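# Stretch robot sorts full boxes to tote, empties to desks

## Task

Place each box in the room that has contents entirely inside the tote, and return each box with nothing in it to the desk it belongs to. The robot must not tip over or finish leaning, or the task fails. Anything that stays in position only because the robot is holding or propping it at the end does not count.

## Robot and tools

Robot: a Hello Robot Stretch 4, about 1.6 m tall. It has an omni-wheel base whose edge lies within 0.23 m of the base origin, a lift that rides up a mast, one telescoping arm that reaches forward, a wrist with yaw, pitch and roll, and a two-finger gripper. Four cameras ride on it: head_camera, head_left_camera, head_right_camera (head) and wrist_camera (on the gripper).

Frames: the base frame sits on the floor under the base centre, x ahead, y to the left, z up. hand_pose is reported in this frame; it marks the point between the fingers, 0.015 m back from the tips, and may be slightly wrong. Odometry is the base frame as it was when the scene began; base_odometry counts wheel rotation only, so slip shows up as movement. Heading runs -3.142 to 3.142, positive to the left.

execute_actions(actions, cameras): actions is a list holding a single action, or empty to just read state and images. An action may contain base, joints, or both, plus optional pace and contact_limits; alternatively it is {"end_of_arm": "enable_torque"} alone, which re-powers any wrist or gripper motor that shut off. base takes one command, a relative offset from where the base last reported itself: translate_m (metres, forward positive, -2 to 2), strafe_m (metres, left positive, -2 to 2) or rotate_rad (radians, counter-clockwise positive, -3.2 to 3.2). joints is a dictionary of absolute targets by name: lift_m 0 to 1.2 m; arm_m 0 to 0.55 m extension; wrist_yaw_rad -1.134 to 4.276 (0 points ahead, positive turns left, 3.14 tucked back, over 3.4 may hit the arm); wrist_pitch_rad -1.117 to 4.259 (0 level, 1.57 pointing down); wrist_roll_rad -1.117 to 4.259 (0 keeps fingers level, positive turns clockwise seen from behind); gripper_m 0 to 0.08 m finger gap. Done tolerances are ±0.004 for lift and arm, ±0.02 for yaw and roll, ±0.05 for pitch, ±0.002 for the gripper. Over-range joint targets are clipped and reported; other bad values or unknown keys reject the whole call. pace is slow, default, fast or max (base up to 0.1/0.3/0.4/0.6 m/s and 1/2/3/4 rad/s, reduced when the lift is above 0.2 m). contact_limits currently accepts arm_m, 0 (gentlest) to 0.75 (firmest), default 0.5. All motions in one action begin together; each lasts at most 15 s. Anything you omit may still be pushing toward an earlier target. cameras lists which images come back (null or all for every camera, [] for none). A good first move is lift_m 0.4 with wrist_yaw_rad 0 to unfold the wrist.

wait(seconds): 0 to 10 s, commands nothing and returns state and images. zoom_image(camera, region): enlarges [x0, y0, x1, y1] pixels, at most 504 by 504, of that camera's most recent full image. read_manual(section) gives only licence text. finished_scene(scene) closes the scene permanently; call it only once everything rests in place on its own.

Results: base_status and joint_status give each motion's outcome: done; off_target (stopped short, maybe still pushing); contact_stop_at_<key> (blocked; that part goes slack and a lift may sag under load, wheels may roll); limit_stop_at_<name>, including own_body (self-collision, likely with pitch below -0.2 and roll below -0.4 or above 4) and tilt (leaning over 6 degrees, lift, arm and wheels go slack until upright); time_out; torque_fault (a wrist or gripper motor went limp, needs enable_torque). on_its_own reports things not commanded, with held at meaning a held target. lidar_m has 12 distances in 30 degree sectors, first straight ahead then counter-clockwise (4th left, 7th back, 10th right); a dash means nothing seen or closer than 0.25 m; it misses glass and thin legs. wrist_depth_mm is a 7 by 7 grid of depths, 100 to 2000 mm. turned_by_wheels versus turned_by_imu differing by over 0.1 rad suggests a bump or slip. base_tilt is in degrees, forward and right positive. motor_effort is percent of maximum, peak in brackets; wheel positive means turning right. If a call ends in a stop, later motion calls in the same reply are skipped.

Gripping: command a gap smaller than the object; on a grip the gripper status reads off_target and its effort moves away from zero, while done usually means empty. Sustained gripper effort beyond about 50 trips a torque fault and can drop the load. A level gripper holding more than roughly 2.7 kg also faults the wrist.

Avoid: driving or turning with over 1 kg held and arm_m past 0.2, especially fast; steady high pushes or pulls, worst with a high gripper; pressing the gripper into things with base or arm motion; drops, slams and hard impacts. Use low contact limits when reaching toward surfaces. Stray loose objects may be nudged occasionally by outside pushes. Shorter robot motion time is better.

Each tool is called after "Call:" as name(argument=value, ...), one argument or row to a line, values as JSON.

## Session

Call:
execute_actions(
  actions=[],
)

Scene clock: 0.00 s.
base_odometry: x=+0.000 y=+0.000 heading=+0.000 (m, m, rad; odometry frame)
turned_by_wheels: +0.000 (rad since the last result)
turned_by_imu: +0.000 (rad since the last result)
base_tilt: forward=-0.3 right=+0.1 (deg)
lidar_m: 1.09 1.79 2.12 0.91 0.74 0.72 0.82 0.82 0.81 0.95 0.99 0.97
base_status: not commanded
joint_positions: lift_m=+0.142 arm_m=-0.002 wrist_yaw_rad=+3.090 wrist_pitch_rad=+0.015 wrist_roll_rad=+0.016 gripper_m=+0.040
joint_status: not commanded
motor_effort: lift_m=+22 arm_m=-1 wrist_yaw_rad=-1 wrist_pitch_rad=-8 wrist_roll_rad=-1 gripper_m=+0 wheel_0=+1 wheel_1=-1 wheel_2=+1 (%)
hand_pose: x=-0.0388 y=+0.0983 z=+0.3166 quat_wxyz=(+0.026, -0.007, +0.008, +1.000) (m; base frame)
wrist_depth_mm: 113 134 1118 931 809 707 640 / 107 135 1060 960 809 715 640 / 112 135 286 946 809 715 640 / 133 166 1118 960 831 715 640 / 1464 1430 1138 960 820 723 654 / 1182 1078 161 976 788 715 654 / 878 - 128 820 113 - 647
pictures: head_camera, head_left_camera, head_right_camera, wrist_camera
camera_calibration (this result's frames):
wrist_camera: T_world_to_cam=[[0.0746827, 0.997198, -0.00429985, -0.0973471], [0.0483577, -0.00792838, -0.998799, 0.374121], [-0.996034, 0.0743851, -0.0488143, 0.120962], [0, 0, 0, 1]] pos_world=[0.109661, 0.0910427, 0.379158]
Images, in order (width x height): head_camera 420x560, head_left_camera 420x672, head_right_camera 420x672, wrist_camera 616x392.

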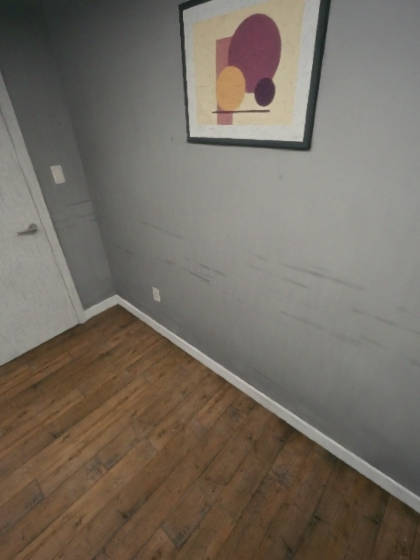

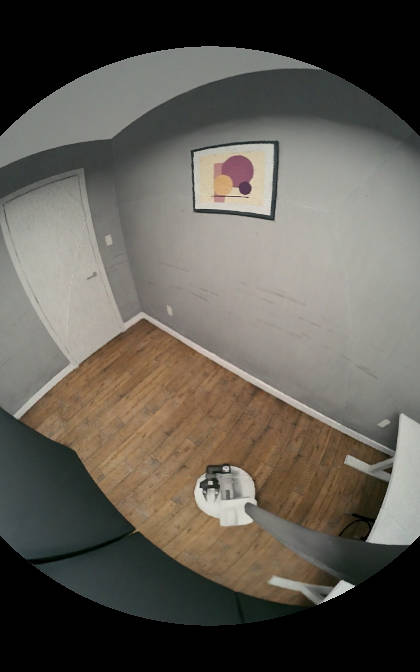

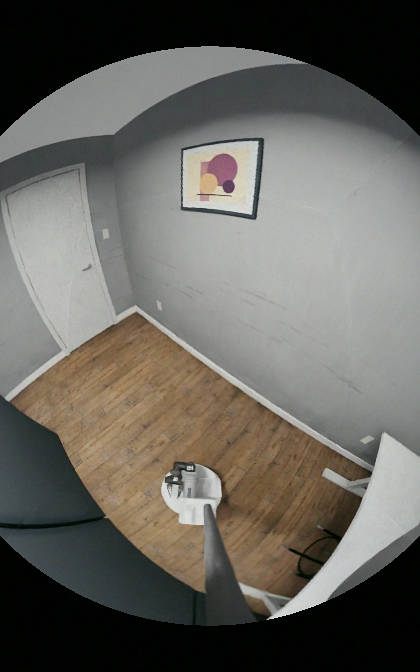

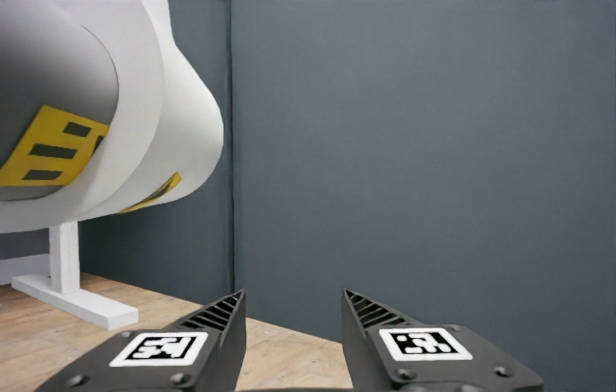

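Call:
execute_actions(
  actions=[
    {"base":{"rotate_rad":-2.2}},
  ],
  cameras=["head_camera","head_left_camera","head_right_camera"],
)

Scene clock: 3.20 s.
base_odometry: x=+0.000 y=+0.000 heading=-2.199 (m, m, rad; odometry frame)
turned_by_wheels: -2.199 (rad since the last result)
turned_by_imu: -2.180 (rad since the last result)
base_tilt: forward=-0.4 right=+0.2 (deg)
lidar_m: 0.80 0.88 1.00 0.97 1.04 1.53 2.10 0.97 0.74 0.72 0.78 0.81
base_status: done
joint_positions: lift_m=+0.142 arm_m=-0.002 wrist_yaw_rad=+3.090 wrist_pitch_rad=+0.015 wrist_roll_rad=+0.016 gripper_m=+0.040
joint_status: not commanded
motor_effort: lift_m=+22(22) arm_m=-2(1) wrist_yaw_rad=+1(0) wrist_pitch_rad=-6(8) wrist_roll_rad=+0(0) gripper_m=+0(1) wheel_0=+5(11) wheel_1=+5(13) wheel_2=+5(8) (%)
hand_pose: x=-0.0388 y=+0.0983 z=+0.3166 quat_wxyz=(+0.026, -0.007, +0.008, +1.000) (m; base frame)
wrist_depth_mm: 113 134 - - - 1983 1397 / 107 135 - - - - 1366 / 112 135 286 - - - 1397 / 133 166 - - - - 1366 / 1281 - - - - 1863 1397 / 1182 1182 160 1182 1078 1160 1182 / 878 - 128 820 113 - 809
pictures: head_camera, head_left_camera, head_right_camera
Images, in order (width x height): head_camera 420x560, head_left_camera 420x672, head_right_camera 420x672.

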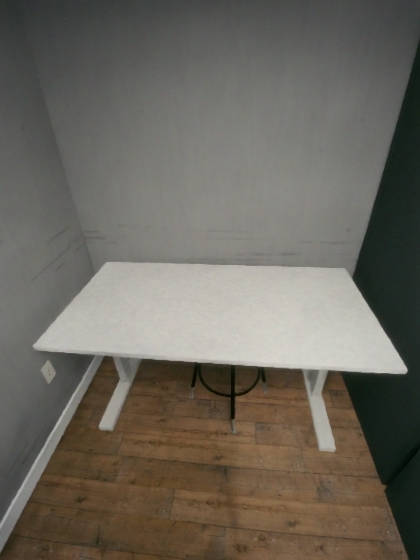

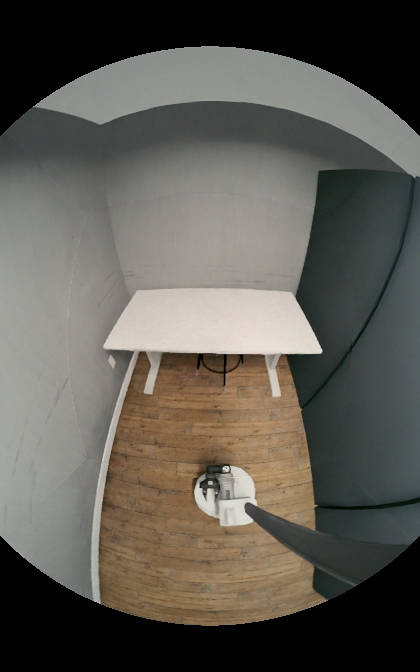

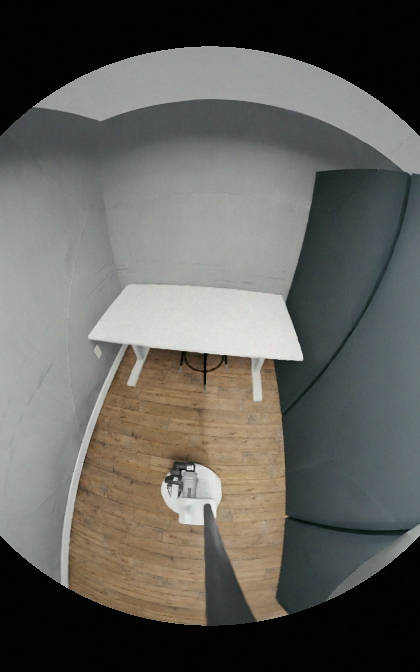

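Call:
execute_actions(
  actions=[
    {"base":{"rotate_rad":3.09},"joints":{"lift_m":0.4,"wrist_yaw_rad":0}},
  ],
  cameras=[],
)

Call:
execute_actions(
  actions=[
    {"base":{"translate_m":1.2}},
  ],
  cameras=["head_camera","head_left_camera","head_right_camera"],
)

Scene clock: 7.53 s.
base_odometry: x=+0.000 y=+0.000 heading=+0.890 (m, m, rad; odometry frame)
turned_by_wheels: +3.089 (rad since the last result)
turned_by_imu: +3.063 (rad since the last result)
base_tilt: forward=-0.3 right=+0.1 (deg)
lidar_m: 2.11 1.00 0.75 0.72 0.78 0.83 0.80 0.84 1.03 0.99 1.03 1.48
base_status: done
joint_positions: lift_m=+0.400 arm_m=-0.002 wrist_yaw_rad=+0.000 wrist_pitch_rad=+0.015 wrist_roll_rad=+0.016 gripper_m=+0.040
joint_status: all done
motor_effort: lift_m=+23(25) arm_m=-2(2) wrist_yaw_rad=-1(8) wrist_pitch_rad=-8(8) wrist_roll_rad=+0(0) gripper_m=+1(0) wheel_0=-6(11) wheel_1=-5(11) wheel_2=-4(12) (%)
hand_pose: x=+0.3818 y=-0.0874 z=+0.5748 quat_wxyz=(+1.000, +0.008, +0.008, +0.000) (m; base frame)
wrist_depth_mm: 1921 1983 1921 1921 1921 1921 1430 / 1921 1921 1983 1863 1921 1921 1430 / 1983 1983 1921 1921 1921 1983 1430 / 1983 1921 1983 1983 1983 1921 1430 / 1983 1983 - 1983 1983 1983 1430 / 1983 1983 160 1983 1808 1808 1397 / 1430 - 128 1366 113 - 1308
pictures: none
No camera images: the call's "cameras" was empty. Leave "cameras" out to get every camera's image.

Scene clock: 13.03 s.
base_odometry: x=+0.755 y=+0.933 heading=+0.891 (m, m, rad; odometry frame)
turned_by_wheels: +0.001 (rad since the last result)
turned_by_imu: +0.003 (rad since the last result)
base_tilt: forward=-0.3 right=+0.1 (deg)
lidar_m: 0.91 0.99 1.40 0.68 0.73 1.04 2.05 1.44 1.04 1.03 1.09 0.95
base_status: done
joint_positions: lift_m=+0.400 arm_m=-0.002 wrist_yaw_rad=+0.000 wrist_pitch_rad=+0.015 wrist_roll_rad=+0.016 gripper_m=+0.040
joint_status: not commanded
motor_effort: lift_m=+23(23) arm_m=-2(2) wrist_yaw_rad=-1(2) wrist_pitch_rad=-8(5) wrist_roll_rad=+0(1) gripper_m=+0(0) wheel_0=+5(9) wheel_1=+6(10) wheel_2=-2(13) (%)
hand_pose: x=+0.3818 y=-0.0874 z=+0.5748 quat_wxyz=(+1.000, +0.008, +0.008, +0.000) (m; base frame)
wrist_depth_mm: 707 699 691 691 683 683 691 / 715 707 691 691 691 691 691 / 715 707 699 691 691 691 691 / 715 715 699 699 699 699 699 / 723 715 707 715 699 699 699 / 723 723 161 715 715 707 707 / 732 - 127 715 113 - 707
pictures: head_camera, head_left_camera, head_right_camera
Images, in order (width x height): head_camera 420x560, head_left_camera 420x672, head_right_camera 420x672.

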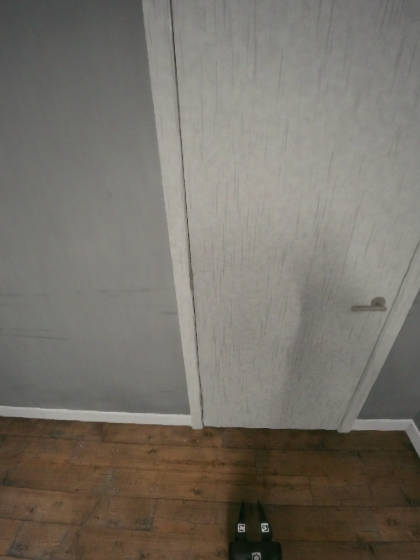

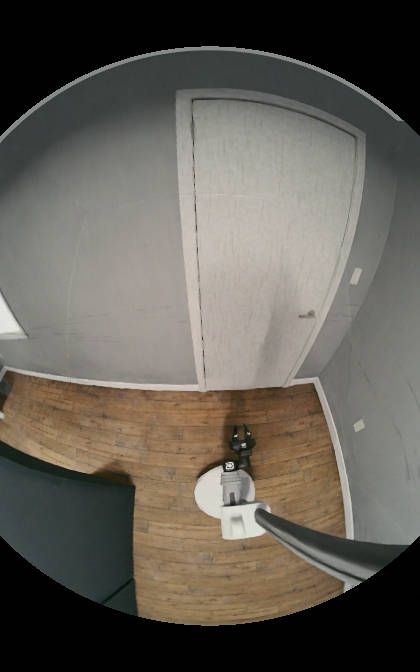

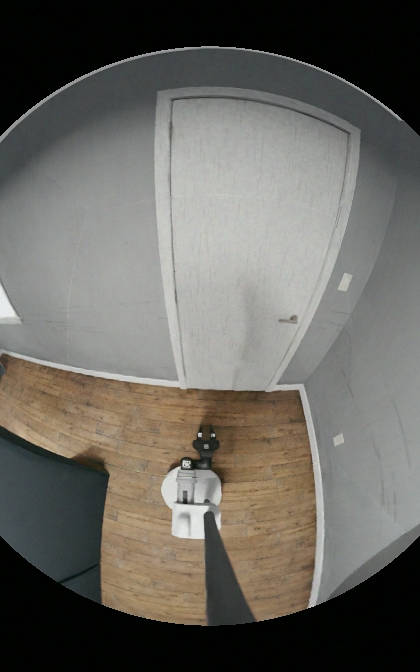

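Call:
execute_actions(
  actions=[
    {"base":{"rotate_rad":1.57}},
  ],
  cameras=[],
)

Call:
execute_actions(
  actions=[
    {"base":{"strafe_m":-0.42}},
  ],
  cameras=["head_camera","head_left_camera"],
)

Scene clock: 16.37 s.
base_odometry: x=+0.755 y=+0.933 heading=+2.460 (m, m, rad; odometry frame)
turned_by_wheels: +1.569 (rad since the last result)
turned_by_imu: +1.556 (rad since the last result)
base_tilt: forward=-0.3 right=+0.1 (deg)
lidar_m: 0.68 0.71 1.02 2.00 1.42 1.06 1.02 1.09 0.95 0.90 0.99 1.41
base_status: done
joint_positions: lift_m=+0.400 arm_m=-0.002 wrist_yaw_rad=+0.000 wrist_pitch_rad=+0.015 wrist_roll_rad=+0.016 gripper_m=+0.040
joint_status: not commanded
motor_effort: lift_m=+23(23) arm_m=-2(2) wrist_yaw_rad=-1(1) wrist_pitch_rad=-7(8) wrist_roll_rad=+0(0) gripper_m=+0(1) wheel_0=-4(10) wheel_1=-4(10) wheel_2=-4(10) (%)
hand_pose: x=+0.3818 y=-0.0874 z=+0.5749 quat_wxyz=(+1.000, +0.008, +0.008, +0.000) (m; base frame)
wrist_depth_mm: 455 455 455 - - 1983 1366 / 459 459 459 - - 1983 1397 / 462 462 462 - - - 1336 / 466 469 469 - - 1983 1366 / 469 469 469 - - - 1366 / 469 469 161 1921 1808 1808 1366 / 473 - 127 1281 113 - 1281
pictures: none
No camera images: the call's "cameras" was empty. Leave "cameras" out to get every camera's image.

Scene clock: 19.10 s.
base_odometry: x=+1.019 y=+1.259 heading=+2.460 (m, m, rad; odometry frame)
turned_by_wheels: +0.000 (rad since the last result)
turned_by_imu: +0.000 (rad since the last result)
base_tilt: forward=-0.3 right=+0.2 (deg)
lidar_m: 2.33 0.80 1.00 2.43 1.41 1.07 1.05 0.70 0.50 0.47 0.52 0.76
base_status: done
joint_positions: lift_m=+0.400 arm_m=-0.002 wrist_yaw_rad=+0.000 wrist_pitch_rad=+0.015 wrist_roll_rad=+0.016 gripper_m=+0.040
joint_status: not commanded
motor_effort: lift_m=+23(22) arm_m=-2(2) wrist_yaw_rad=+0(1) wrist_pitch_rad=-6(5) wrist_roll_rad=+0(0) gripper_m=+1(0) wheel_0=+3(12) wheel_1=-3(12) wheel_2=+0(4) (%)
hand_pose: x=+0.3818 y=-0.0874 z=+0.5749 quat_wxyz=(+1.000, +0.008, +0.008, +0.000) (m; base frame)
wrist_depth_mm: 768 - - - - 1025 691 / 768 - - - - 1025 699 / 768 - - - - 1008 699 / 768 - - - - 1025 691 / 768 - - - - 1025 699 / 768 1983 161 1983 1464 960 691 / 732 - 127 1336 113 - 676
pictures: head_camera, head_left_camera
Images, in order (width x height): head_camera 420x560, head_left_camera 420x672.

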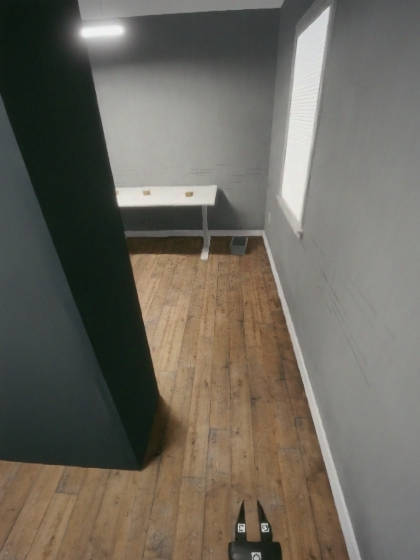

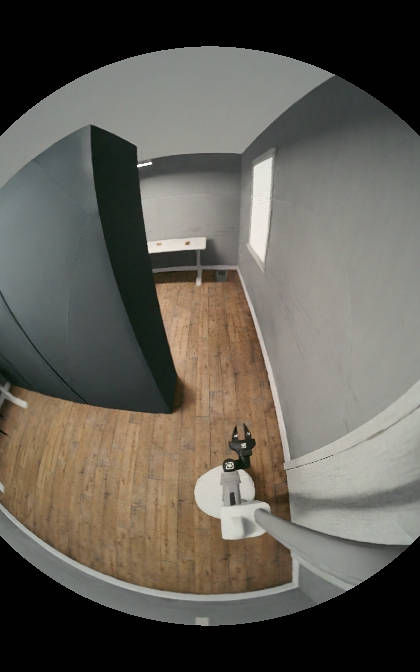

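Call:
execute_actions(
  actions=[
    {"base":{"strafe_m":-0.07}},
  ],
  cameras=[],
)

Call:
execute_actions(
  actions=[
    {"base":{"translate_m":1.9},"joints":{"gripper_m":0.08}},
  ],
  cameras=["head_camera","head_left_camera","head_right_camera"],
)

Scene clock: 22.00 s.
base_odometry: x=+1.063 y=+1.313 heading=+2.460 (m, m, rad; odometry frame)
turned_by_wheels: +0.000 (rad since the last result)
turned_by_imu: +0.000 (rad since the last result)
base_tilt: forward=-0.3 right=+0.2 (deg)
lidar_m: 1.98 0.83 1.00 2.47 1.44 1.07 1.05 0.61 0.43 0.42 0.44 0.67
base_status: done
joint_positions: lift_m=+0.400 arm_m=-0.002 wrist_yaw_rad=+0.000 wrist_pitch_rad=+0.015 wrist_roll_rad=+0.016 gripper_m=+0.040
joint_status: not commanded
motor_effort: lift_m=+23(22) arm_m=-2(2) wrist_yaw_rad=+0(1) wrist_pitch_rad=-5(7) wrist_roll_rad=-1(0) gripper_m=+0(0) wheel_0=+3(12) wheel_1=-5(14) wheel_2=+0(0) (%)
hand_pose: x=+0.3818 y=-0.0874 z=+0.5749 quat_wxyz=(+1.000, +0.008, +0.008, +0.000) (m; base frame)
wrist_depth_mm: 866 - - - 1618 854 585 / 866 - - - 1661 866 580 / 878 - - - 1661 866 585 / 866 - - - 1756 854 585 / 878 - - - 1756 866 585 / 866 1921 160 1983 1229 809 585 / 842 - 128 1366 113 - 574
pictures: none
No camera images: the call's "cameras" was empty. Leave "cameras" out to get every camera's image.

Scene clock: 29.83 s.
base_odometry: x=-0.412 y=+2.510 heading=+2.460 (m, m, rad; odometry frame)
turned_by_wheels: +0.001 (rad since the last result)
turned_by_imu: +0.004 (rad since the last result)
base_tilt: forward=-0.3 right=+0.2 (deg)
lidar_m: 1.00 1.06 1.56 2.42 1.04 0.85 1.78 0.73 0.54 0.47 0.52 0.72
base_status: done
joint_positions: lift_m=+0.400 arm_m=-0.002 wrist_yaw_rad=+0.000 wrist_pitch_rad=+0.015 wrist_roll_rad=+0.016 gripper_m=+0.080
joint_status: all done
motor_effort: lift_m=+23(22) arm_m=-2(2) wrist_yaw_rad=-1(0) wrist_pitch_rad=-8(7) wrist_roll_rad=+0(0) gripper_m=+2(2) wheel_0=+4(9) wheel_1=+5(9) wheel_2=-1(13) (%)
hand_pose: x=+0.3818 y=-0.0874 z=+0.5749 quat_wxyz=(+1.000, +0.008, +0.008, +0.000) (m; base frame)
wrist_depth_mm: 1576 1576 1576 1576 1576 1042 707 / 1576 1576 1576 1618 1576 1042 699 / 1118 1098 1618 1576 1576 1060 707 / 1618 1576 1618 1576 1618 1042 707 / 1618 1618 1618 1576 1618 1060 707 / 1618 1618 1618 1618 1618 917 691 / - 114 1229 1281 991 - -
pictures: head_camera, head_left_camera, head_right_camera
Images, in order (width x height): head_camera 420x560, head_left_camera 420x672, head_right_camera 420x672.

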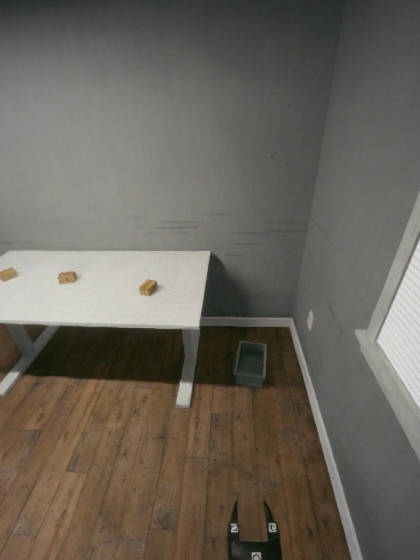

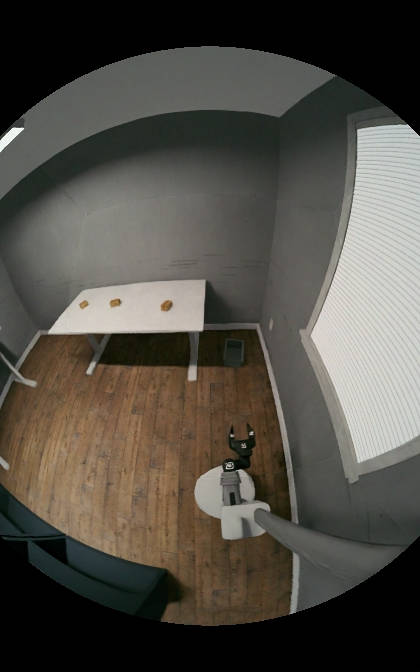

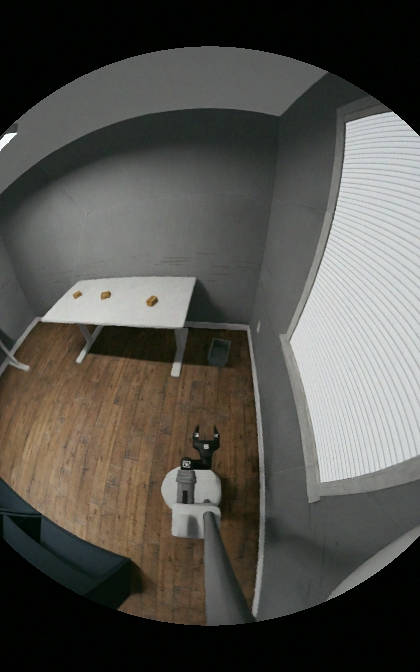

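Call:
execute_actions(
  actions=[
    {"base":{"strafe_m":0.45},"joints":{"lift_m":0.95,"wrist_pitch_rad":0.9}},
  ],
  cameras=[],
)

Call:
execute_actions(
  actions=[
    {"base":{"translate_m":0.55}},
  ],
  cameras=["head_camera","wrist_camera"],
)

Scene clock: 34.63 s.
base_odometry: x=-0.696 y=+2.160 heading=+2.460 (m, m, rad; odometry frame)
turned_by_wheels: +0.000 (rad since the last result)
turned_by_imu: +0.000 (rad since the last result)
base_tilt: forward=-0.2 right=+0.1 (deg)
lidar_m: 1.02 1.09 1.55 1.97 1.01 0.76 0.75 1.34 0.99 0.94 0.99 1.03
base_status: done
joint_positions: lift_m=+0.950 arm_m=-0.002 wrist_yaw_rad=+0.000 wrist_pitch_rad=+0.901 wrist_roll_rad=+0.016 gripper_m=+0.080
joint_status: all done
motor_effort: lift_m=+24(25) arm_m=-2(2) wrist_yaw_rad=-1(0) wrist_pitch_rad=-4(1) wrist_roll_rad=+0(0) gripper_m=+2(2) wheel_0=-5(13) wheel_1=+4(13) wheel_2=+0(1) (%)
hand_pose: x=+0.3011 y=-0.0874 z=+0.9612 quat_wxyz=(+0.900, +0.007, +0.436, -0.004) (m; base frame)
wrist_depth_mm: 1708 1708 1756 1661 1661 1708 1430 / 1756 1808 1756 1808 1808 1808 1397 / 1537 1537 1576 1576 1576 1618 1397 / 1366 1397 1397 1430 1397 1430 1366 / 1281 1281 1281 1281 1281 1281 1281 / 1138 1160 1118 1160 1160 1182 1182 / - 114 1042 1078 1042 - -
pictures: none
No camera images: the call's "cameras" was empty. Leave "cameras" out to get every camera's image.

Scene clock: 37.97 s.
base_odometry: x=-1.123 y=+2.506 heading=+2.461 (m, m, rad; odometry frame)
turned_by_wheels: +0.001 (rad since the last result)
turned_by_imu: +0.002 (rad since the last result)
base_tilt: forward=-0.3 right=+0.2 (deg)
lidar_m: 0.48 0.49 0.72 1.94 1.80 1.33 1.27 1.38 0.98 0.96 0.91 0.47
base_status: done
joint_positions: lift_m=+0.950 arm_m=-0.002 wrist_yaw_rad=+0.000 wrist_pitch_rad=+0.901 wrist_roll_rad=+0.016 gripper_m=+0.080
joint_status: not commanded
motor_effort: lift_m=+23(24) arm_m=-2(2) wrist_yaw_rad=+0(1) wrist_pitch_rad=-4(5) wrist_roll_rad=+0(0) gripper_m=+2(2) wheel_0=+4(9) wheel_1=+6(10) wheel_2=-2(13) (%)
hand_pose: x=+0.3011 y=-0.0874 z=+0.9613 quat_wxyz=(+0.900, +0.007, +0.436, -0.004) (m; base frame)
wrist_depth_mm: 707 707 715 723 732 1078 1078 / 609 615 621 591 634 1182 1255 / 539 544 544 554 559 574 1397 / 484 488 492 492 500 504 1397 / 1229 1205 466 462 466 466 1281 / 1160 1160 1138 1138 1138 1138 1160 / - 114 1042 1042 1025 - -
pictures: head_camera, wrist_camera
camera_calibration (this result's frames):
wrist_camera: T_world_to_cam=[[-0.017952, -0.999723, 0.0151939, -0.100202], [-0.804512, 0.00542024, -0.593912, 0.868905], [0.593666, -0.0228855, -0.804386, 0.743988], [0, 0, 0, 1]] pos_world=[0.255565, -0.087857, 1.11603]
Images, in order (width x height): head_camera 420x560, wrist_camera 616x392.

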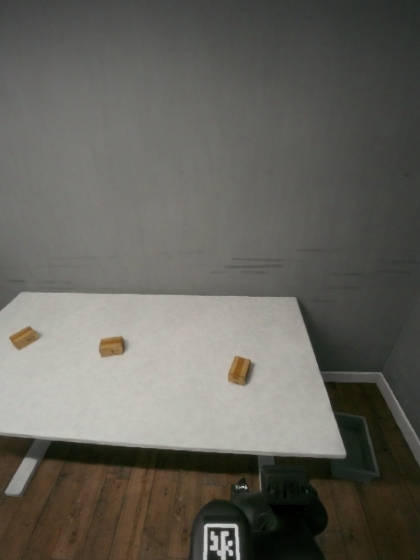

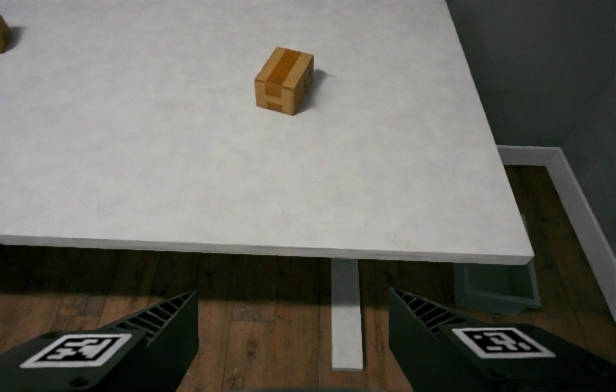

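Call:
execute_actions(
  actions=[
    {"base":{"strafe_m":0.049},"joints":{"arm_m":0.507,"wrist_yaw_rad":-0.35,"wrist_pitch_rad":1.1,"lift_m":0.87}},
  ],
  cameras=["wrist_camera"],
)

Scene clock: 42.93 s.
base_odometry: x=-1.154 y=+2.468 heading=+2.461 (m, m, rad; odometry frame)
turned_by_wheels: +0.000 (rad since the last result)
turned_by_imu: +0.000 (rad since the last result)
base_tilt: forward=-0.3 right=+0.2 (deg)
lidar_m: 0.47 0.50 0.70 1.88 1.75 1.32 1.28 1.44 1.06 1.00 0.91 0.48
base_status: done
joint_positions: lift_m=+0.870 arm_m=+0.506 wrist_yaw_rad=-0.350 wrist_pitch_rad=+1.101 wrist_roll_rad=+0.016 gripper_m=+0.080
joint_status: all done
motor_effort: lift_m=+19(23) arm_m=+5(5) wrist_yaw_rad=-1(7) wrist_pitch_rad=-1(3) wrist_roll_rad=+0(1) gripper_m=+2(2) wheel_0=-4(13) wheel_1=+4(14) wheel_2=+0(1) (%)
hand_pose: x=+0.7375 y=-0.1151 z=+0.8588 quat_wxyz=(+0.838, +0.098, +0.514, -0.152) (m; base frame)
wrist_depth_mm: 399 402 404 407 415 418 1025 / 368 373 375 377 382 384 1098 / 342 343 347 351 353 357 359 / 320 322 325 329 329 332 334 / 300 301 306 307 309 310 312 / 283 285 283 239 286 293 294 / - 114 267 226 268 - -
pictures: wrist_camera
camera_calibration (this result's frames):
wrist_camera: T_world_to_cam=[[-0.356303, -0.934188, 0.0184543, 0.135796], [-0.849583, 0.315687, -0.422552, 1.08109], [0.388918, -0.166235, -0.906151, 0.623683], [0, 0, 0, 1]] pos_world=[0.724298, -0.110748, 1.01946]
Images, in order (width x height): wrist_camera 616x392.

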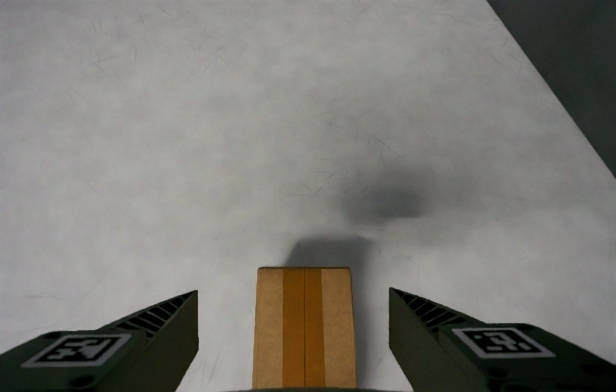

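Call:
execute_actions(
  actions=[
    {"base":{"strafe_m":-0.01},"joints":{"arm_m":0.512,"lift_m":0.77},"pace":"slow"},
  ],
  cameras=["wrist_camera"],
)

Call:
execute_actions(
  actions=[
    {"joints":{"gripper_m":0.04}},
  ],
  cameras=["wrist_camera"],
)

Call:
execute_actions(
  actions=[
    {"joints":{"lift_m":0.85}},
  ],
  cameras=[],
)

Call:
execute_actions(
  actions=[
    {"joints":{"wrist_pitch_rad":0.0,"arm_m":0.1}},
  ],
  cameras=["head_camera"],
)

Scene clock: 46.40 s.
base_odometry: x=-1.148 y=+2.476 heading=+2.461 (m, m, rad; odometry frame)
turned_by_wheels: +0.000 (rad since the last result)
turned_by_imu: +0.000 (rad since the last result)
base_tilt: forward=-0.2 right=+0.1 (deg)
lidar_m: 0.47 0.49 0.73 1.90 1.78 1.33 1.28 1.43 1.04 0.99 0.94 0.50
base_status: done
joint_positions: lift_m=+0.770 arm_m=+0.511 wrist_yaw_rad=-0.350 wrist_pitch_rad=+1.101 wrist_roll_rad=+0.016 gripper_m=+0.080
joint_status: all done
motor_effort: lift_m=+19(19) arm_m=+5(6) wrist_yaw_rad=-2(0) wrist_pitch_rad=-5(4) wrist_roll_rad=-1(0) gripper_m=+2(2) wheel_0=+6(7) wheel_1=-6(10) wheel_2=+0(0) (%)
hand_pose: x=+0.7425 y=-0.1151 z=+0.7588 quat_wxyz=(+0.838, +0.098, +0.514, -0.152) (m; base frame)
wrist_depth_mm: 262 265 268 270 273 276 278 / 244 245 248 250 252 254 257 / 226 228 230 233 234 236 237 / 211 213 214 216 218 220 220 / 198 199 153 151 204 205 207 / 186 188 142 142 146 194 195 / - 114 135 134 136 - -
pictures: wrist_camera
camera_calibration (this result's frames):
wrist_camera: T_world_to_cam=[[-0.35633, -0.934178, 0.0184543, 0.139438], [-0.849574, 0.315712, -0.422552, 1.04308], [0.388913, -0.166247, -0.906151, 0.531163], [0, 0, 0, 1]] pos_world=[0.729285, -0.11075, 0.919497]
Images, in order (width x height): wrist_camera 616x392.

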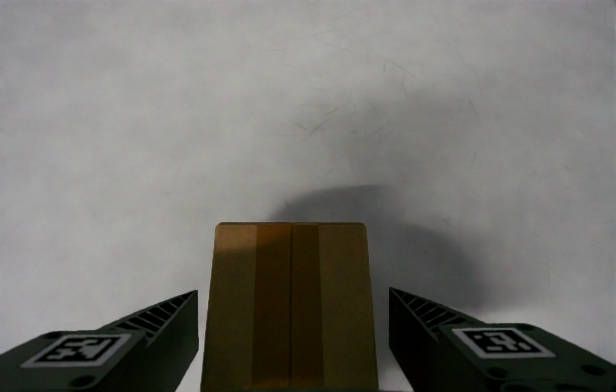

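Scene clock: 47.40 s.
base_odometry: x=-1.148 y=+2.476 heading=+2.461 (m, m, rad; odometry frame)
turned_by_wheels: +0.000 (rad since the last result)
turned_by_imu: +0.000 (rad since the last result)
base_tilt: forward=-0.2 right=+0.2 (deg)
lidar_m: 0.47 0.49 0.75 1.91 1.78 1.33 1.30 1.42 1.04 1.00 0.93 0.49
base_status: not commanded
joint_positions: lift_m=+0.770 arm_m=+0.511 wrist_yaw_rad=-0.350 wrist_pitch_rad=+1.101 wrist_roll_rad=+0.016 gripper_m=+0.059
joint_status: gripper_m off_target (ended at +0.059, target +0.040)
on_its_own: gripper_m is held at +0.053, not at your +0.040, by its contact guard: the fingers met something
motor_effort: lift_m=+18(19) arm_m=+5(5) wrist_yaw_rad=-1(0) wrist_pitch_rad=-1(4) wrist_roll_rad=-1(0) gripper_m=-38(39) wheel_0=+6(6) wheel_1=-5(5) wheel_2=+0(0) (%)
hand_pose: x=+0.7425 y=-0.1151 z=+0.7588 quat_wxyz=(+0.838, +0.098, +0.514, -0.152) (m; base frame)
wrist_depth_mm: 263 265 267 271 272 276 278 / 242 246 247 250 251 254 256 / 226 229 230 232 234 236 237 / 211 213 214 216 218 220 221 / 198 200 153 151 202 206 207 / 187 188 141 142 142 193 195 / 179 - 132 134 132 - -
pictures: wrist_camera
camera_calibration (this result's frames):
wrist_camera: T_world_to_cam=[[-0.356335, -0.934176, 0.0184527, 0.139445], [-0.849572, 0.315717, -0.422552, 1.04309], [0.388912, -0.166247, -0.906151, 0.531161], [0, 0, 0, 1]] pos_world=[0.729291, -0.11075, 0.919497]
Images, in order (width x height): wrist_camera 616x392.

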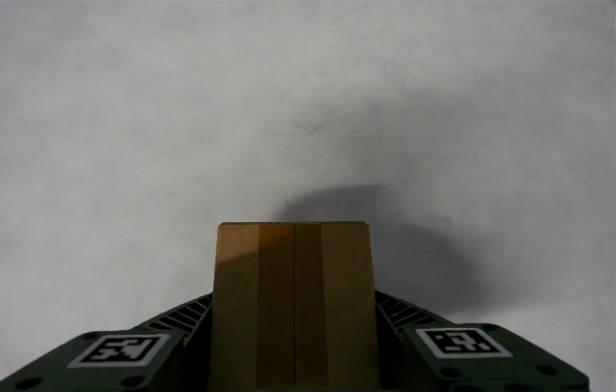

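Scene clock: 48.70 s.
base_odometry: x=-1.148 y=+2.476 heading=+2.461 (m, m, rad; odometry frame)
turned_by_wheels: +0.000 (rad since the last result)
turned_by_imu: +0.000 (rad since the last result)
base_tilt: forward=-0.3 right=+0.1 (deg)
lidar_m: 0.47 0.49 0.73 1.90 1.75 1.32 1.28 1.43 1.02 0.99 0.93 0.49
base_status: not commanded
joint_positions: lift_m=+0.850 arm_m=+0.511 wrist_yaw_rad=-0.350 wrist_pitch_rad=+1.102 wrist_roll_rad=+0.016 gripper_m=+0.059
joint_status: all done
on_its_own: gripper_m is held at +0.053, not at your +0.040, by its contact guard: the fingers met something
motor_effort: lift_m=+25(26) arm_m=+5(5) wrist_yaw_rad=+0(1) wrist_pitch_rad=-7(7) wrist_roll_rad=-1(0) gripper_m=-39(38) wheel_0=+6(6) wheel_1=-5(5) wheel_2=+0(0) (%)
hand_pose: x=+0.7424 y=-0.1151 z=+0.8382 quat_wxyz=(+0.838, +0.098, +0.514, -0.152) (m; base frame)
wrist_depth_mm: 368 373 375 379 382 387 991 / 342 345 347 351 353 355 1025 / 317 322 322 325 327 330 332 / 297 298 300 303 306 307 312 / 278 281 154 150 283 289 290 / 262 264 141 142 142 272 273 / 250 - 132 134 132 - 262
pictures: none
No camera images: the call's "cameras" was empty. Leave "cameras" out to get every camera's image.

Scene clock: 51.00 s.
base_odometry: x=-1.148 y=+2.476 heading=+2.461 (m, m, rad; odometry frame)
turned_by_wheels: +0.000 (rad since the last result)
turned_by_imu: +0.000 (rad since the last result)
base_tilt: forward=-0.3 right=+0.1 (deg)
lidar_m: 0.47 0.50 0.73 1.90 1.75 1.33 1.29 1.44 1.04 0.99 0.94 0.52
base_status: not commanded
joint_positions: lift_m=+0.850 arm_m=+0.101 wrist_yaw_rad=-0.350 wrist_pitch_rad=+0.005 wrist_roll_rad=+0.016 gripper_m=+0.059
joint_status: all done
on_its_own: gripper_m is held at +0.053, not at your +0.040, by its contact guard: the fingers met something
motor_effort: lift_m=+25(25) arm_m=-4(4) wrist_yaw_rad=+1(2) wrist_pitch_rad=-15(18) wrist_roll_rad=+0(0) gripper_m=-38(38) wheel_0=+6(6) wheel_1=-5(6) wheel_2=+0(0) (%)
hand_pose: x=+0.4415 y=-0.1551 z=+1.0269 quat_wxyz=(+0.985, +0.008, +0.001, -0.174) (m; base frame)
wrist_depth_mm: 842 891 946 1042 1118 1205 1008 / 842 891 960 1025 1118 1205 1008 / 842 904 960 1025 1138 1205 1025 / 854 891 960 1060 1160 1229 1008 / 842 904 153 150 1138 1229 1025 / 854 904 141 142 142 1229 1025 / 831 - 132 134 132 - 976
pictures: head_camera
Images, in order (width x height): head_camera 420x560.

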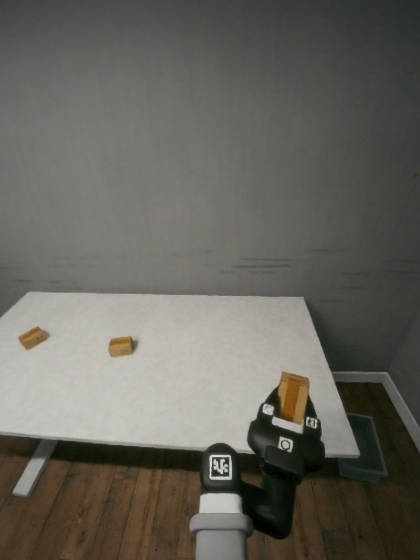

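Call:
execute_actions(
  actions=[
    {"base":{"strafe_m":-0.61},"joints":{"arm_m":0.0,"wrist_yaw_rad":1.87}},
  ],
  cameras=[],
)

Call:
execute_actions(
  actions=[
    {"base":{"rotate_rad":-0.3},"joints":{"lift_m":0.35,"wrist_pitch_rad":1.1}},
  ],
  cameras=["head_camera","wrist_camera","head_right_camera"],
)

Scene clock: 60.63 s.
base_odometry: x=-0.764 y=+2.950 heading=+2.461 (m, m, rad; odometry frame)
turned_by_wheels: +0.000 (rad since the last result)
turned_by_imu: +0.001 (rad since the last result)
base_tilt: forward=-0.3 right=+0.0 (deg)
lidar_m: 0.67 0.52 0.68 2.51 1.82 1.42 1.46 0.54 0.39 0.39 0.42 0.64
base_status: done
joint_positions: lift_m=+0.850 arm_m=+0.001 wrist_yaw_rad=+1.870 wrist_pitch_rad=+0.005 wrist_roll_rad=+0.016 gripper_m=+0.059
joint_status: all done
on_its_own: gripper_m is held at +0.053, not at your +0.040, by its contact guard: the fingers met something
motor_effort: lift_m=+24(25) arm_m=-4(4) wrist_yaw_rad=+0(6) wrist_pitch_rad=-15(13) wrist_roll_rad=+0(0) gripper_m=-38(38) wheel_0=+3(13) wheel_1=-5(14) wheel_2=+1(0) (%)
hand_pose: x=+0.1925 y=+0.2290 z=+1.0269 quat_wxyz=(+0.594, +0.003, +0.008, +0.805) (m; base frame)
wrist_depth_mm: 1808 - - - - - - / 1808 - - - - - - / 1808 - - - - - - / 1808 - - - - - - / 1863 - 153 150 - - - / 1808 - 141 142 142 - 1138 / 1863 - 132 134 132 - 831
pictures: none
No camera images: the call's "cameras" was empty. Leave "cameras" out to get every camera's image.

Scene clock: 63.57 s.
base_odometry: x=-0.764 y=+2.950 heading=+2.162 (m, m, rad; odometry frame)
turned_by_wheels: -0.299 (rad since the last result)
turned_by_imu: -0.296 (rad since the last result)
base_tilt: forward=-0.3 right=+0.1 (deg)
lidar_m: 0.65 0.51 0.53 0.92 2.53 1.53 1.41 0.86 0.44 0.38 0.38 0.45
base_status: done
joint_positions: lift_m=+0.350 arm_m=+0.001 wrist_yaw_rad=+1.870 wrist_pitch_rad=+1.102 wrist_roll_rad=+0.016 gripper_m=+0.059
joint_status: all done
on_its_own: gripper_m is held at +0.053, not at your +0.040, by its contact guard: the fingers met something
motor_effort: lift_m=+20(22) arm_m=-4(4) wrist_yaw_rad=+1(2) wrist_pitch_rad=-5(11) wrist_roll_rad=+0(0) gripper_m=-38(37) wheel_0=+3(9) wheel_1=+4(10) wheel_2=+5(10) (%)
hand_pose: x=+0.2269 y=+0.1176 z=+0.3386 quat_wxyz=(+0.509, -0.417, +0.316, +0.683) (m; base frame)
wrist_depth_mm: 676 683 691 699 707 707 715 / 627 634 634 640 647 654 654 / 580 585 591 591 597 564 559 / 307 544 549 554 559 559 564 / 289 296 154 151 517 525 525 / 271 273 141 142 142 492 496 / 258 - 132 134 132 - 473
pictures: head_camera, head_right_camera, wrist_camera
camera_calibration (this result's frames):
wrist_camera: T_world_to_cam=[[0.959632, 0.280651, 0.0184676, -0.260578], [0.261976, -0.868021, -0.421792, 0.240725], [-0.102346, 0.409603, -0.906505, 0.433481], [0, 0, 0, 1]] pos_world=[0.23136, 0.104531, 0.499301]
Images, in order (width x height): head_camera 420x560, head_right_camera 420x672, wrist_camera 616x392.

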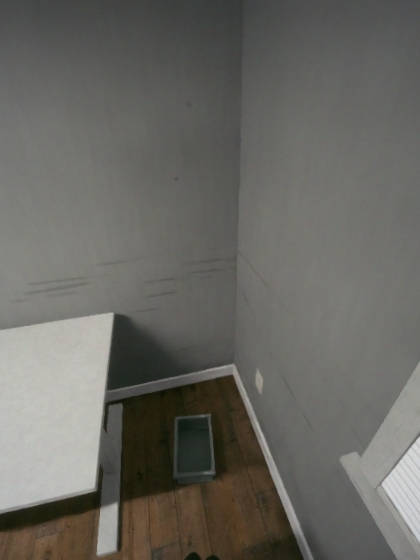

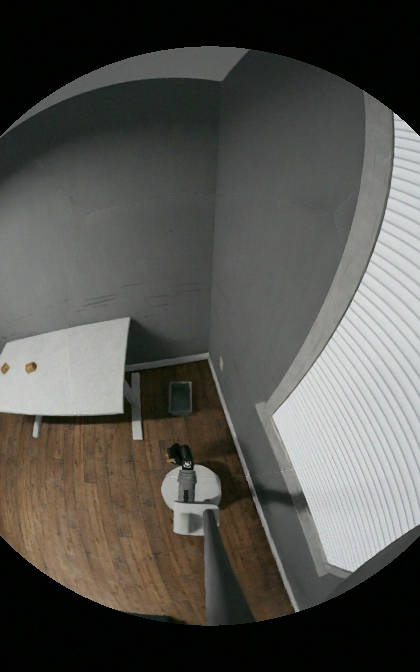

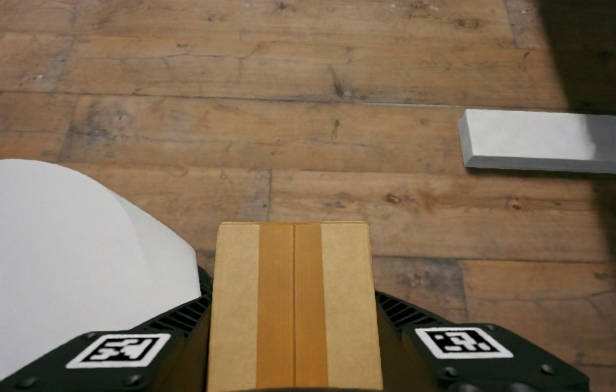

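Call:
execute_actions(
  actions=[
    {"base":{"translate_m":0.1},"joints":{"wrist_yaw_rad":1.66,"arm_m":0.2}},
  ],
  cameras=[],
)

Call:
execute_actions(
  actions=[
    {"base":{"strafe_m":0.03},"joints":{"arm_m":0.44,"lift_m":0.3}},
  ],
  cameras=["wrist_camera","head_camera"],
)

Scene clock: 68.60 s.
base_odometry: x=-0.819 y=+3.033 heading=+2.162 (m, m, rad; odometry frame)
turned_by_wheels: +0.001 (rad since the last result)
turned_by_imu: +0.001 (rad since the last result)
base_tilt: forward=-0.4 right=+0.1 (deg)
lidar_m: 0.68 0.51 0.44 0.75 2.54 1.62 1.53 0.78 0.41 0.36 0.35 0.44
base_status: done
joint_positions: lift_m=+0.350 arm_m=+0.199 wrist_yaw_rad=+1.660 wrist_pitch_rad=+1.102 wrist_roll_rad=+0.016 gripper_m=+0.059
joint_status: all done
on_its_own: gripper_m is held at +0.053, not at your +0.040, by its contact guard: the fingers met something
motor_effort: lift_m=+20(20) arm_m=+5(5) wrist_yaw_rad=+0(5) wrist_pitch_rad=-7(6) wrist_roll_rad=-1(1) gripper_m=-38(38) wheel_0=+4(8) wheel_1=+6(11) wheel_2=+0(11) (%)
hand_pose: x=+0.4486 y=+0.1035 z=+0.3386 quat_wxyz=(+0.578, -0.382, +0.358, +0.626) (m; base frame)
wrist_depth_mm: 676 683 691 699 627 634 654 / 627 627 597 609 621 627 640 / 580 585 591 591 597 603 603 / 539 549 549 554 554 559 559 / 508 512 153 150 399 430 436 / 473 480 141 142 142 488 488 / 387 - 132 134 132 - 469
pictures: none
No camera images: the call's "cameras" was empty. Leave "cameras" out to get every camera's image.

Scene clock: 70.43 s.
base_odometry: x=-0.844 y=+3.016 heading=+2.162 (m, m, rad; odometry frame)
turned_by_wheels: +0.000 (rad since the last result)
turned_by_imu: +0.000 (rad since the last result)
base_tilt: forward=-0.3 right=+0.1 (deg)
lidar_m: 0.52 0.44 0.42 0.71 2.51 1.64 1.51 0.79 0.44 0.38 0.38 0.49
base_status: done
joint_positions: lift_m=+0.300 arm_m=+0.439 wrist_yaw_rad=+1.660 wrist_pitch_rad=+1.102 wrist_roll_rad=+0.016 gripper_m=+0.059
joint_status: all done
on_its_own: gripper_m is held at +0.053, not at your +0.040, by its contact guard: the fingers met something
motor_effort: lift_m=+20(19) arm_m=+5(4) wrist_yaw_rad=-1(1) wrist_pitch_rad=-4(8) wrist_roll_rad=+0(0) gripper_m=-37(37) wheel_0=-4(12) wheel_1=+4(14) wheel_2=+0(1) (%)
hand_pose: x=+0.6886 y=+0.1035 z=+0.2886 quat_wxyz=(+0.578, -0.382, +0.358, +0.626) (m; base frame)
wrist_depth_mm: 603 564 559 559 585 597 549 / 535 544 559 569 574 580 564 / 521 521 525 530 530 539 539 / 484 488 496 492 496 500 500 / 455 375 153 151 349 459 469 / 427 327 141 142 142 345 445 / 410 - 132 133 132 - 421
pictures: head_camera, wrist_camera
camera_calibration (this result's frames):
wrist_camera: T_world_to_cam=[[0.997056, 0.0744171, 0.0184707, -0.703215], [0.0752559, -0.903648, -0.421613, 0.218615], [-0.0146842, 0.421762, -0.906588, 0.379605], [0, 0, 0, 1]] pos_world=[0.690267, 0.0897795, 0.449305]
Images, in order (width x height): head_camera 420x560, wrist_camera 616x392.

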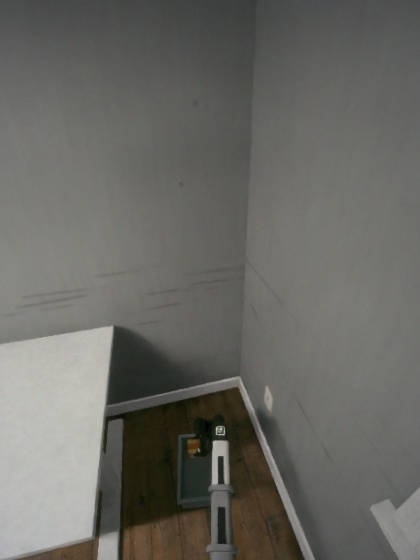

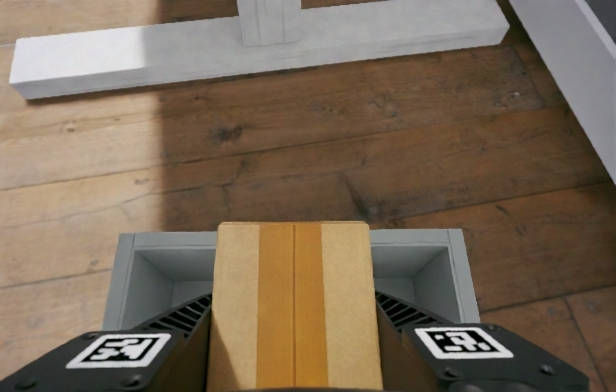

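Call:
execute_actions(
  actions=[
    {"joints":{"arm_m":0.51,"lift_m":0.2}},
  ],
  cameras=[],
)

Call:
execute_actions(
  actions=[
    {"joints":{"lift_m":0.12},"pace":"slow"},
  ],
  cameras=["wrist_camera"],
)

Scene clock: 74.13 s.
base_odometry: x=-0.844 y=+3.016 heading=+2.162 (m, m, rad; odometry frame)
turned_by_wheels: +0.000 (rad since the last result)
turned_by_imu: +0.000 (rad since the last result)
base_tilt: forward=-0.3 right=+0.1 (deg)
lidar_m: 0.55 0.44 0.40 0.73 2.51 1.63 1.52 0.78 0.46 0.38 0.38 0.52
base_status: not commanded
joint_positions: lift_m=+0.200 arm_m=+0.509 wrist_yaw_rad=+1.660 wrist_pitch_rad=+1.102 wrist_roll_rad=+0.016 gripper_m=+0.059
joint_status: all done
on_its_own: gripper_m is held at +0.053, not at your +0.040, by its contact guard: the fingers met something
motor_effort: lift_m=+20(21) arm_m=+5(5) wrist_yaw_rad=+0(2) wrist_pitch_rad=-6(6) wrist_roll_rad=+0(0) gripper_m=-38(38) wheel_0=-4(3) wheel_1=+5(4) wheel_2=+0(0) (%)
hand_pose: x=+0.7586 y=+0.1035 z=+0.1886 quat_wxyz=(+0.578, -0.382, +0.358, +0.626) (m; base frame)
wrist_depth_mm: 459 466 477 480 480 484 466 / 433 439 436 439 442 445 445 / 404 404 407 407 413 415 418 / 252 255 257 259 262 387 387 / 307 343 153 150 240 362 364 / 322 332 141 142 142 340 340 / 293 - 132 134 132 - 327
pictures: none
No camera images: the call's "cameras" was empty. Leave "cameras" out to get every camera's image.

Scene clock: 75.67 s.
base_odometry: x=-0.844 y=+3.016 heading=+2.162 (m, m, rad; odometry frame)
turned_by_wheels: +0.000 (rad since the last result)
turned_by_imu: +0.000 (rad since the last result)
base_tilt: forward=-0.3 right=+0.1 (deg)
lidar_m: 0.55 0.46 0.41 0.72 2.50 1.65 1.51 0.80 0.45 0.39 0.38 0.51
base_status: not commanded
joint_positions: lift_m=+0.120 arm_m=+0.509 wrist_yaw_rad=+1.660 wrist_pitch_rad=+1.102 wrist_roll_rad=+0.016 gripper_m=+0.059
joint_status: all done
on_its_own: gripper_m is held at +0.053, not at your +0.040, by its contact guard: the fingers met something
motor_effort: lift_m=+19(19) arm_m=+5(5) wrist_yaw_rad=-1(0) wrist_pitch_rad=-7(6) wrist_roll_rad=-1(1) gripper_m=-38(38) wheel_0=-4(4) wheel_1=+4(5) wheel_2=+0(0) (%)
hand_pose: x=+0.7586 y=+0.1035 z=+0.1086 quat_wxyz=(+0.578, -0.382, +0.358, +0.626) (m; base frame)
wrist_depth_mm: 362 359 364 368 370 373 373 / 332 334 336 336 186 343 345 / 194 196 197 199 191 314 319 / 251 255 256 259 234 289 297 / 266 268 154 151 193 160 279 / 251 252 141 142 142 143 262 / 239 - 132 134 132 - 251
pictures: wrist_camera
camera_calibration (this result's frames):
wrist_camera: T_world_to_cam=[[0.997054, 0.0744414, 0.0184707, -0.769693], [0.0752779, -0.903646, -0.421613, 0.137443], [-0.0146945, 0.421761, -0.906588, 0.217459], [0, 0, 0, 1]] pos_world=[0.760274, 0.0897814, 0.26931]
Images, in order (width x height): wrist_camera 616x392.

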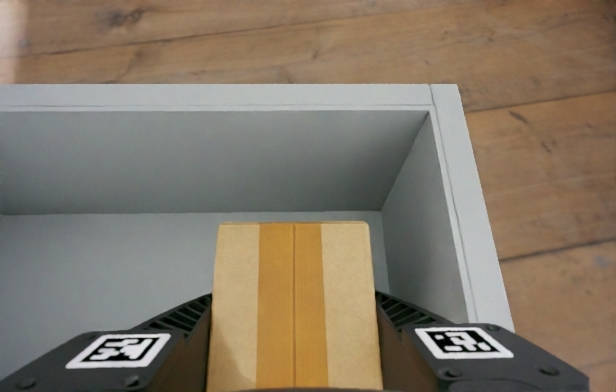

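Call:
execute_actions(
  actions=[
    {"joints":{"lift_m":0.066,"arm_m":0.505},"pace":"slow"},
  ],
  cameras=[],
)

Call:
execute_actions(
  actions=[
    {"joints":{"gripper_m":0.07},"pace":"slow"},
  ],
  cameras=["wrist_camera"],
)

Call:
execute_actions(
  actions=[
    {"joints":{"lift_m":0.3}},
  ],
  cameras=["wrist_camera"],
)

Scene clock: 78.30 s.
base_odometry: x=-0.844 y=+3.016 heading=+2.162 (m, m, rad; odometry frame)
turned_by_wheels: +0.000 (rad since the last result)
turned_by_imu: +0.000 (rad since the last result)
base_tilt: forward=-0.3 right=+0.2 (deg)
lidar_m: 0.55 0.45 0.41 0.73 2.52 1.65 1.51 0.82 0.45 0.39 0.38 0.49
base_status: not commanded
joint_positions: lift_m=+0.066 arm_m=+0.506 wrist_yaw_rad=+1.660 wrist_pitch_rad=+1.102 wrist_roll_rad=+0.016 gripper_m=+0.059
joint_status: all done
on_its_own: gripper_m is held at +0.053, not at your +0.040, by its contact guard: the fingers met something
motor_effort: lift_m=+17(18) arm_m=-4(4) wrist_yaw_rad=-1(1) wrist_pitch_rad=-7(5) wrist_roll_rad=+0(0) gripper_m=-38(38) wheel_0=-4(4) wheel_1=+4(5) wheel_2=+0(0) (%)
hand_pose: x=+0.7551 y=+0.1035 z=+0.0549 quat_wxyz=(+0.578, -0.382, +0.358, +0.626) (m; base frame)
wrist_depth_mm: 133 134 135 135 136 133 301 / 157 158 160 161 162 133 270 / 193 195 196 198 199 134 113 / 224 226 229 231 226 134 - / 213 213 153 150 203 134 - / 200 202 141 142 142 126 - / 191 - 132 133 132 - -
pictures: none
No camera images: the call's "cameras" was empty. Leave "cameras" out to get every camera's image.

Scene clock: 79.17 s.
base_odometry: x=-0.844 y=+3.016 heading=+2.162 (m, m, rad; odometry frame)
turned_by_wheels: +0.000 (rad since the last result)
turned_by_imu: +0.000 (rad since the last result)
base_tilt: forward=-0.2 right=+0.1 (deg)
lidar_m: 0.55 0.45 0.40 0.74 2.51 1.65 1.52 0.80 0.46 0.39 0.39 0.51
base_status: not commanded
joint_positions: lift_m=+0.066 arm_m=+0.506 wrist_yaw_rad=+1.661 wrist_pitch_rad=+1.101 wrist_roll_rad=+0.016 gripper_m=+0.070
joint_status: all done
motor_effort: lift_m=+17(17) arm_m=-4(4) wrist_yaw_rad=-4(2) wrist_pitch_rad=-3(4) wrist_roll_rad=+0(0) gripper_m=+4(36) wheel_0=-4(4) wheel_1=+5(4) wheel_2=+0(0) (%)
hand_pose: x=+0.7550 y=+0.1037 z=+0.0549 quat_wxyz=(+0.578, -0.382, +0.358, +0.626) (m; base frame)
wrist_depth_mm: 132 133 134 135 136 133 301 / 157 158 159 160 162 135 267 / 192 194 196 198 199 136 112 / 224 225 228 229 229 136 - / 213 214 168 164 212 137 - / 200 202 154 154 153 129 - / 191 101 145 146 139 - -
pictures: wrist_camera
camera_calibration (this result's frames):
wrist_camera: T_world_to_cam=[[0.996989, 0.0753002, 0.0184998, -0.765145], [0.0760535, -0.90316, -0.422514, 0.114717], [-0.0151072, 0.422649, -0.906167, 0.168817], [0, 0, 0, 1]] pos_world=[0.756667, 0.0898733, 0.215601]
Images, in order (width x height): wrist_camera 616x392.

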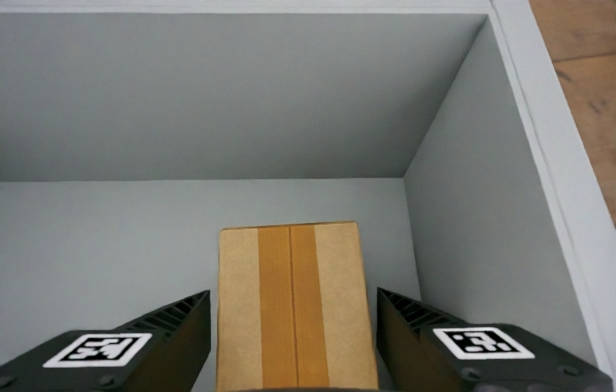

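Scene clock: 81.20 s.
base_odometry: x=-0.844 y=+3.016 heading=+2.162 (m, m, rad; odometry frame)
turned_by_wheels: +0.000 (rad since the last result)
turned_by_imu: +0.000 (rad since the last result)
base_tilt: forward=-0.3 right=+0.1 (deg)
lidar_m: 0.54 0.47 0.41 0.73 2.51 1.64 1.53 0.80 0.45 0.38 0.37 0.51
base_status: not commanded
joint_positions: lift_m=+0.300 arm_m=+0.506 wrist_yaw_rad=+1.660 wrist_pitch_rad=+1.101 wrist_roll_rad=+0.016 gripper_m=+0.070
joint_status: all done
motor_effort: lift_m=+24(26) arm_m=-4(4) wrist_yaw_rad=-1(2) wrist_pitch_rad=-2(3) wrist_roll_rad=+0(0) gripper_m=+2(4) wheel_0=-4(4) wheel_1=+5(5) wheel_2=+0(0) (%)
hand_pose: x=+0.7550 y=+0.1037 z=+0.2884 quat_wxyz=(+0.578, -0.381, +0.358, +0.626) (m; base frame)
wrist_depth_mm: 603 564 549 580 591 597 488 / 544 554 559 574 574 580 484 / 521 521 525 530 535 539 496 / 488 492 496 496 500 500 496 / 351 357 364 370 455 469 473 / 334 421 427 433 327 439 442 / 301 101 402 366 154 - -
pictures: wrist_camera
camera_calibration (this result's frames):
wrist_camera: T_world_to_cam=[[0.997022, 0.0748649, 0.0184971, -0.769484], [0.075658, -0.903193, -0.422514, 0.213622], [-0.014925, 0.422656, -0.906167, 0.38024], [0, 0, 0, 1]] pos_world=[0.756706, 0.0898388, 0.449053]
Images, in order (width x height): wrist_camera 616x392.

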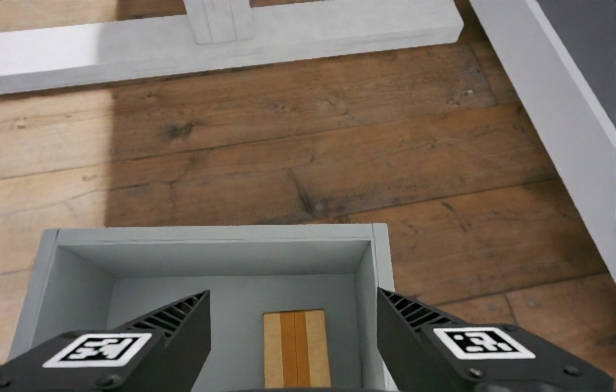

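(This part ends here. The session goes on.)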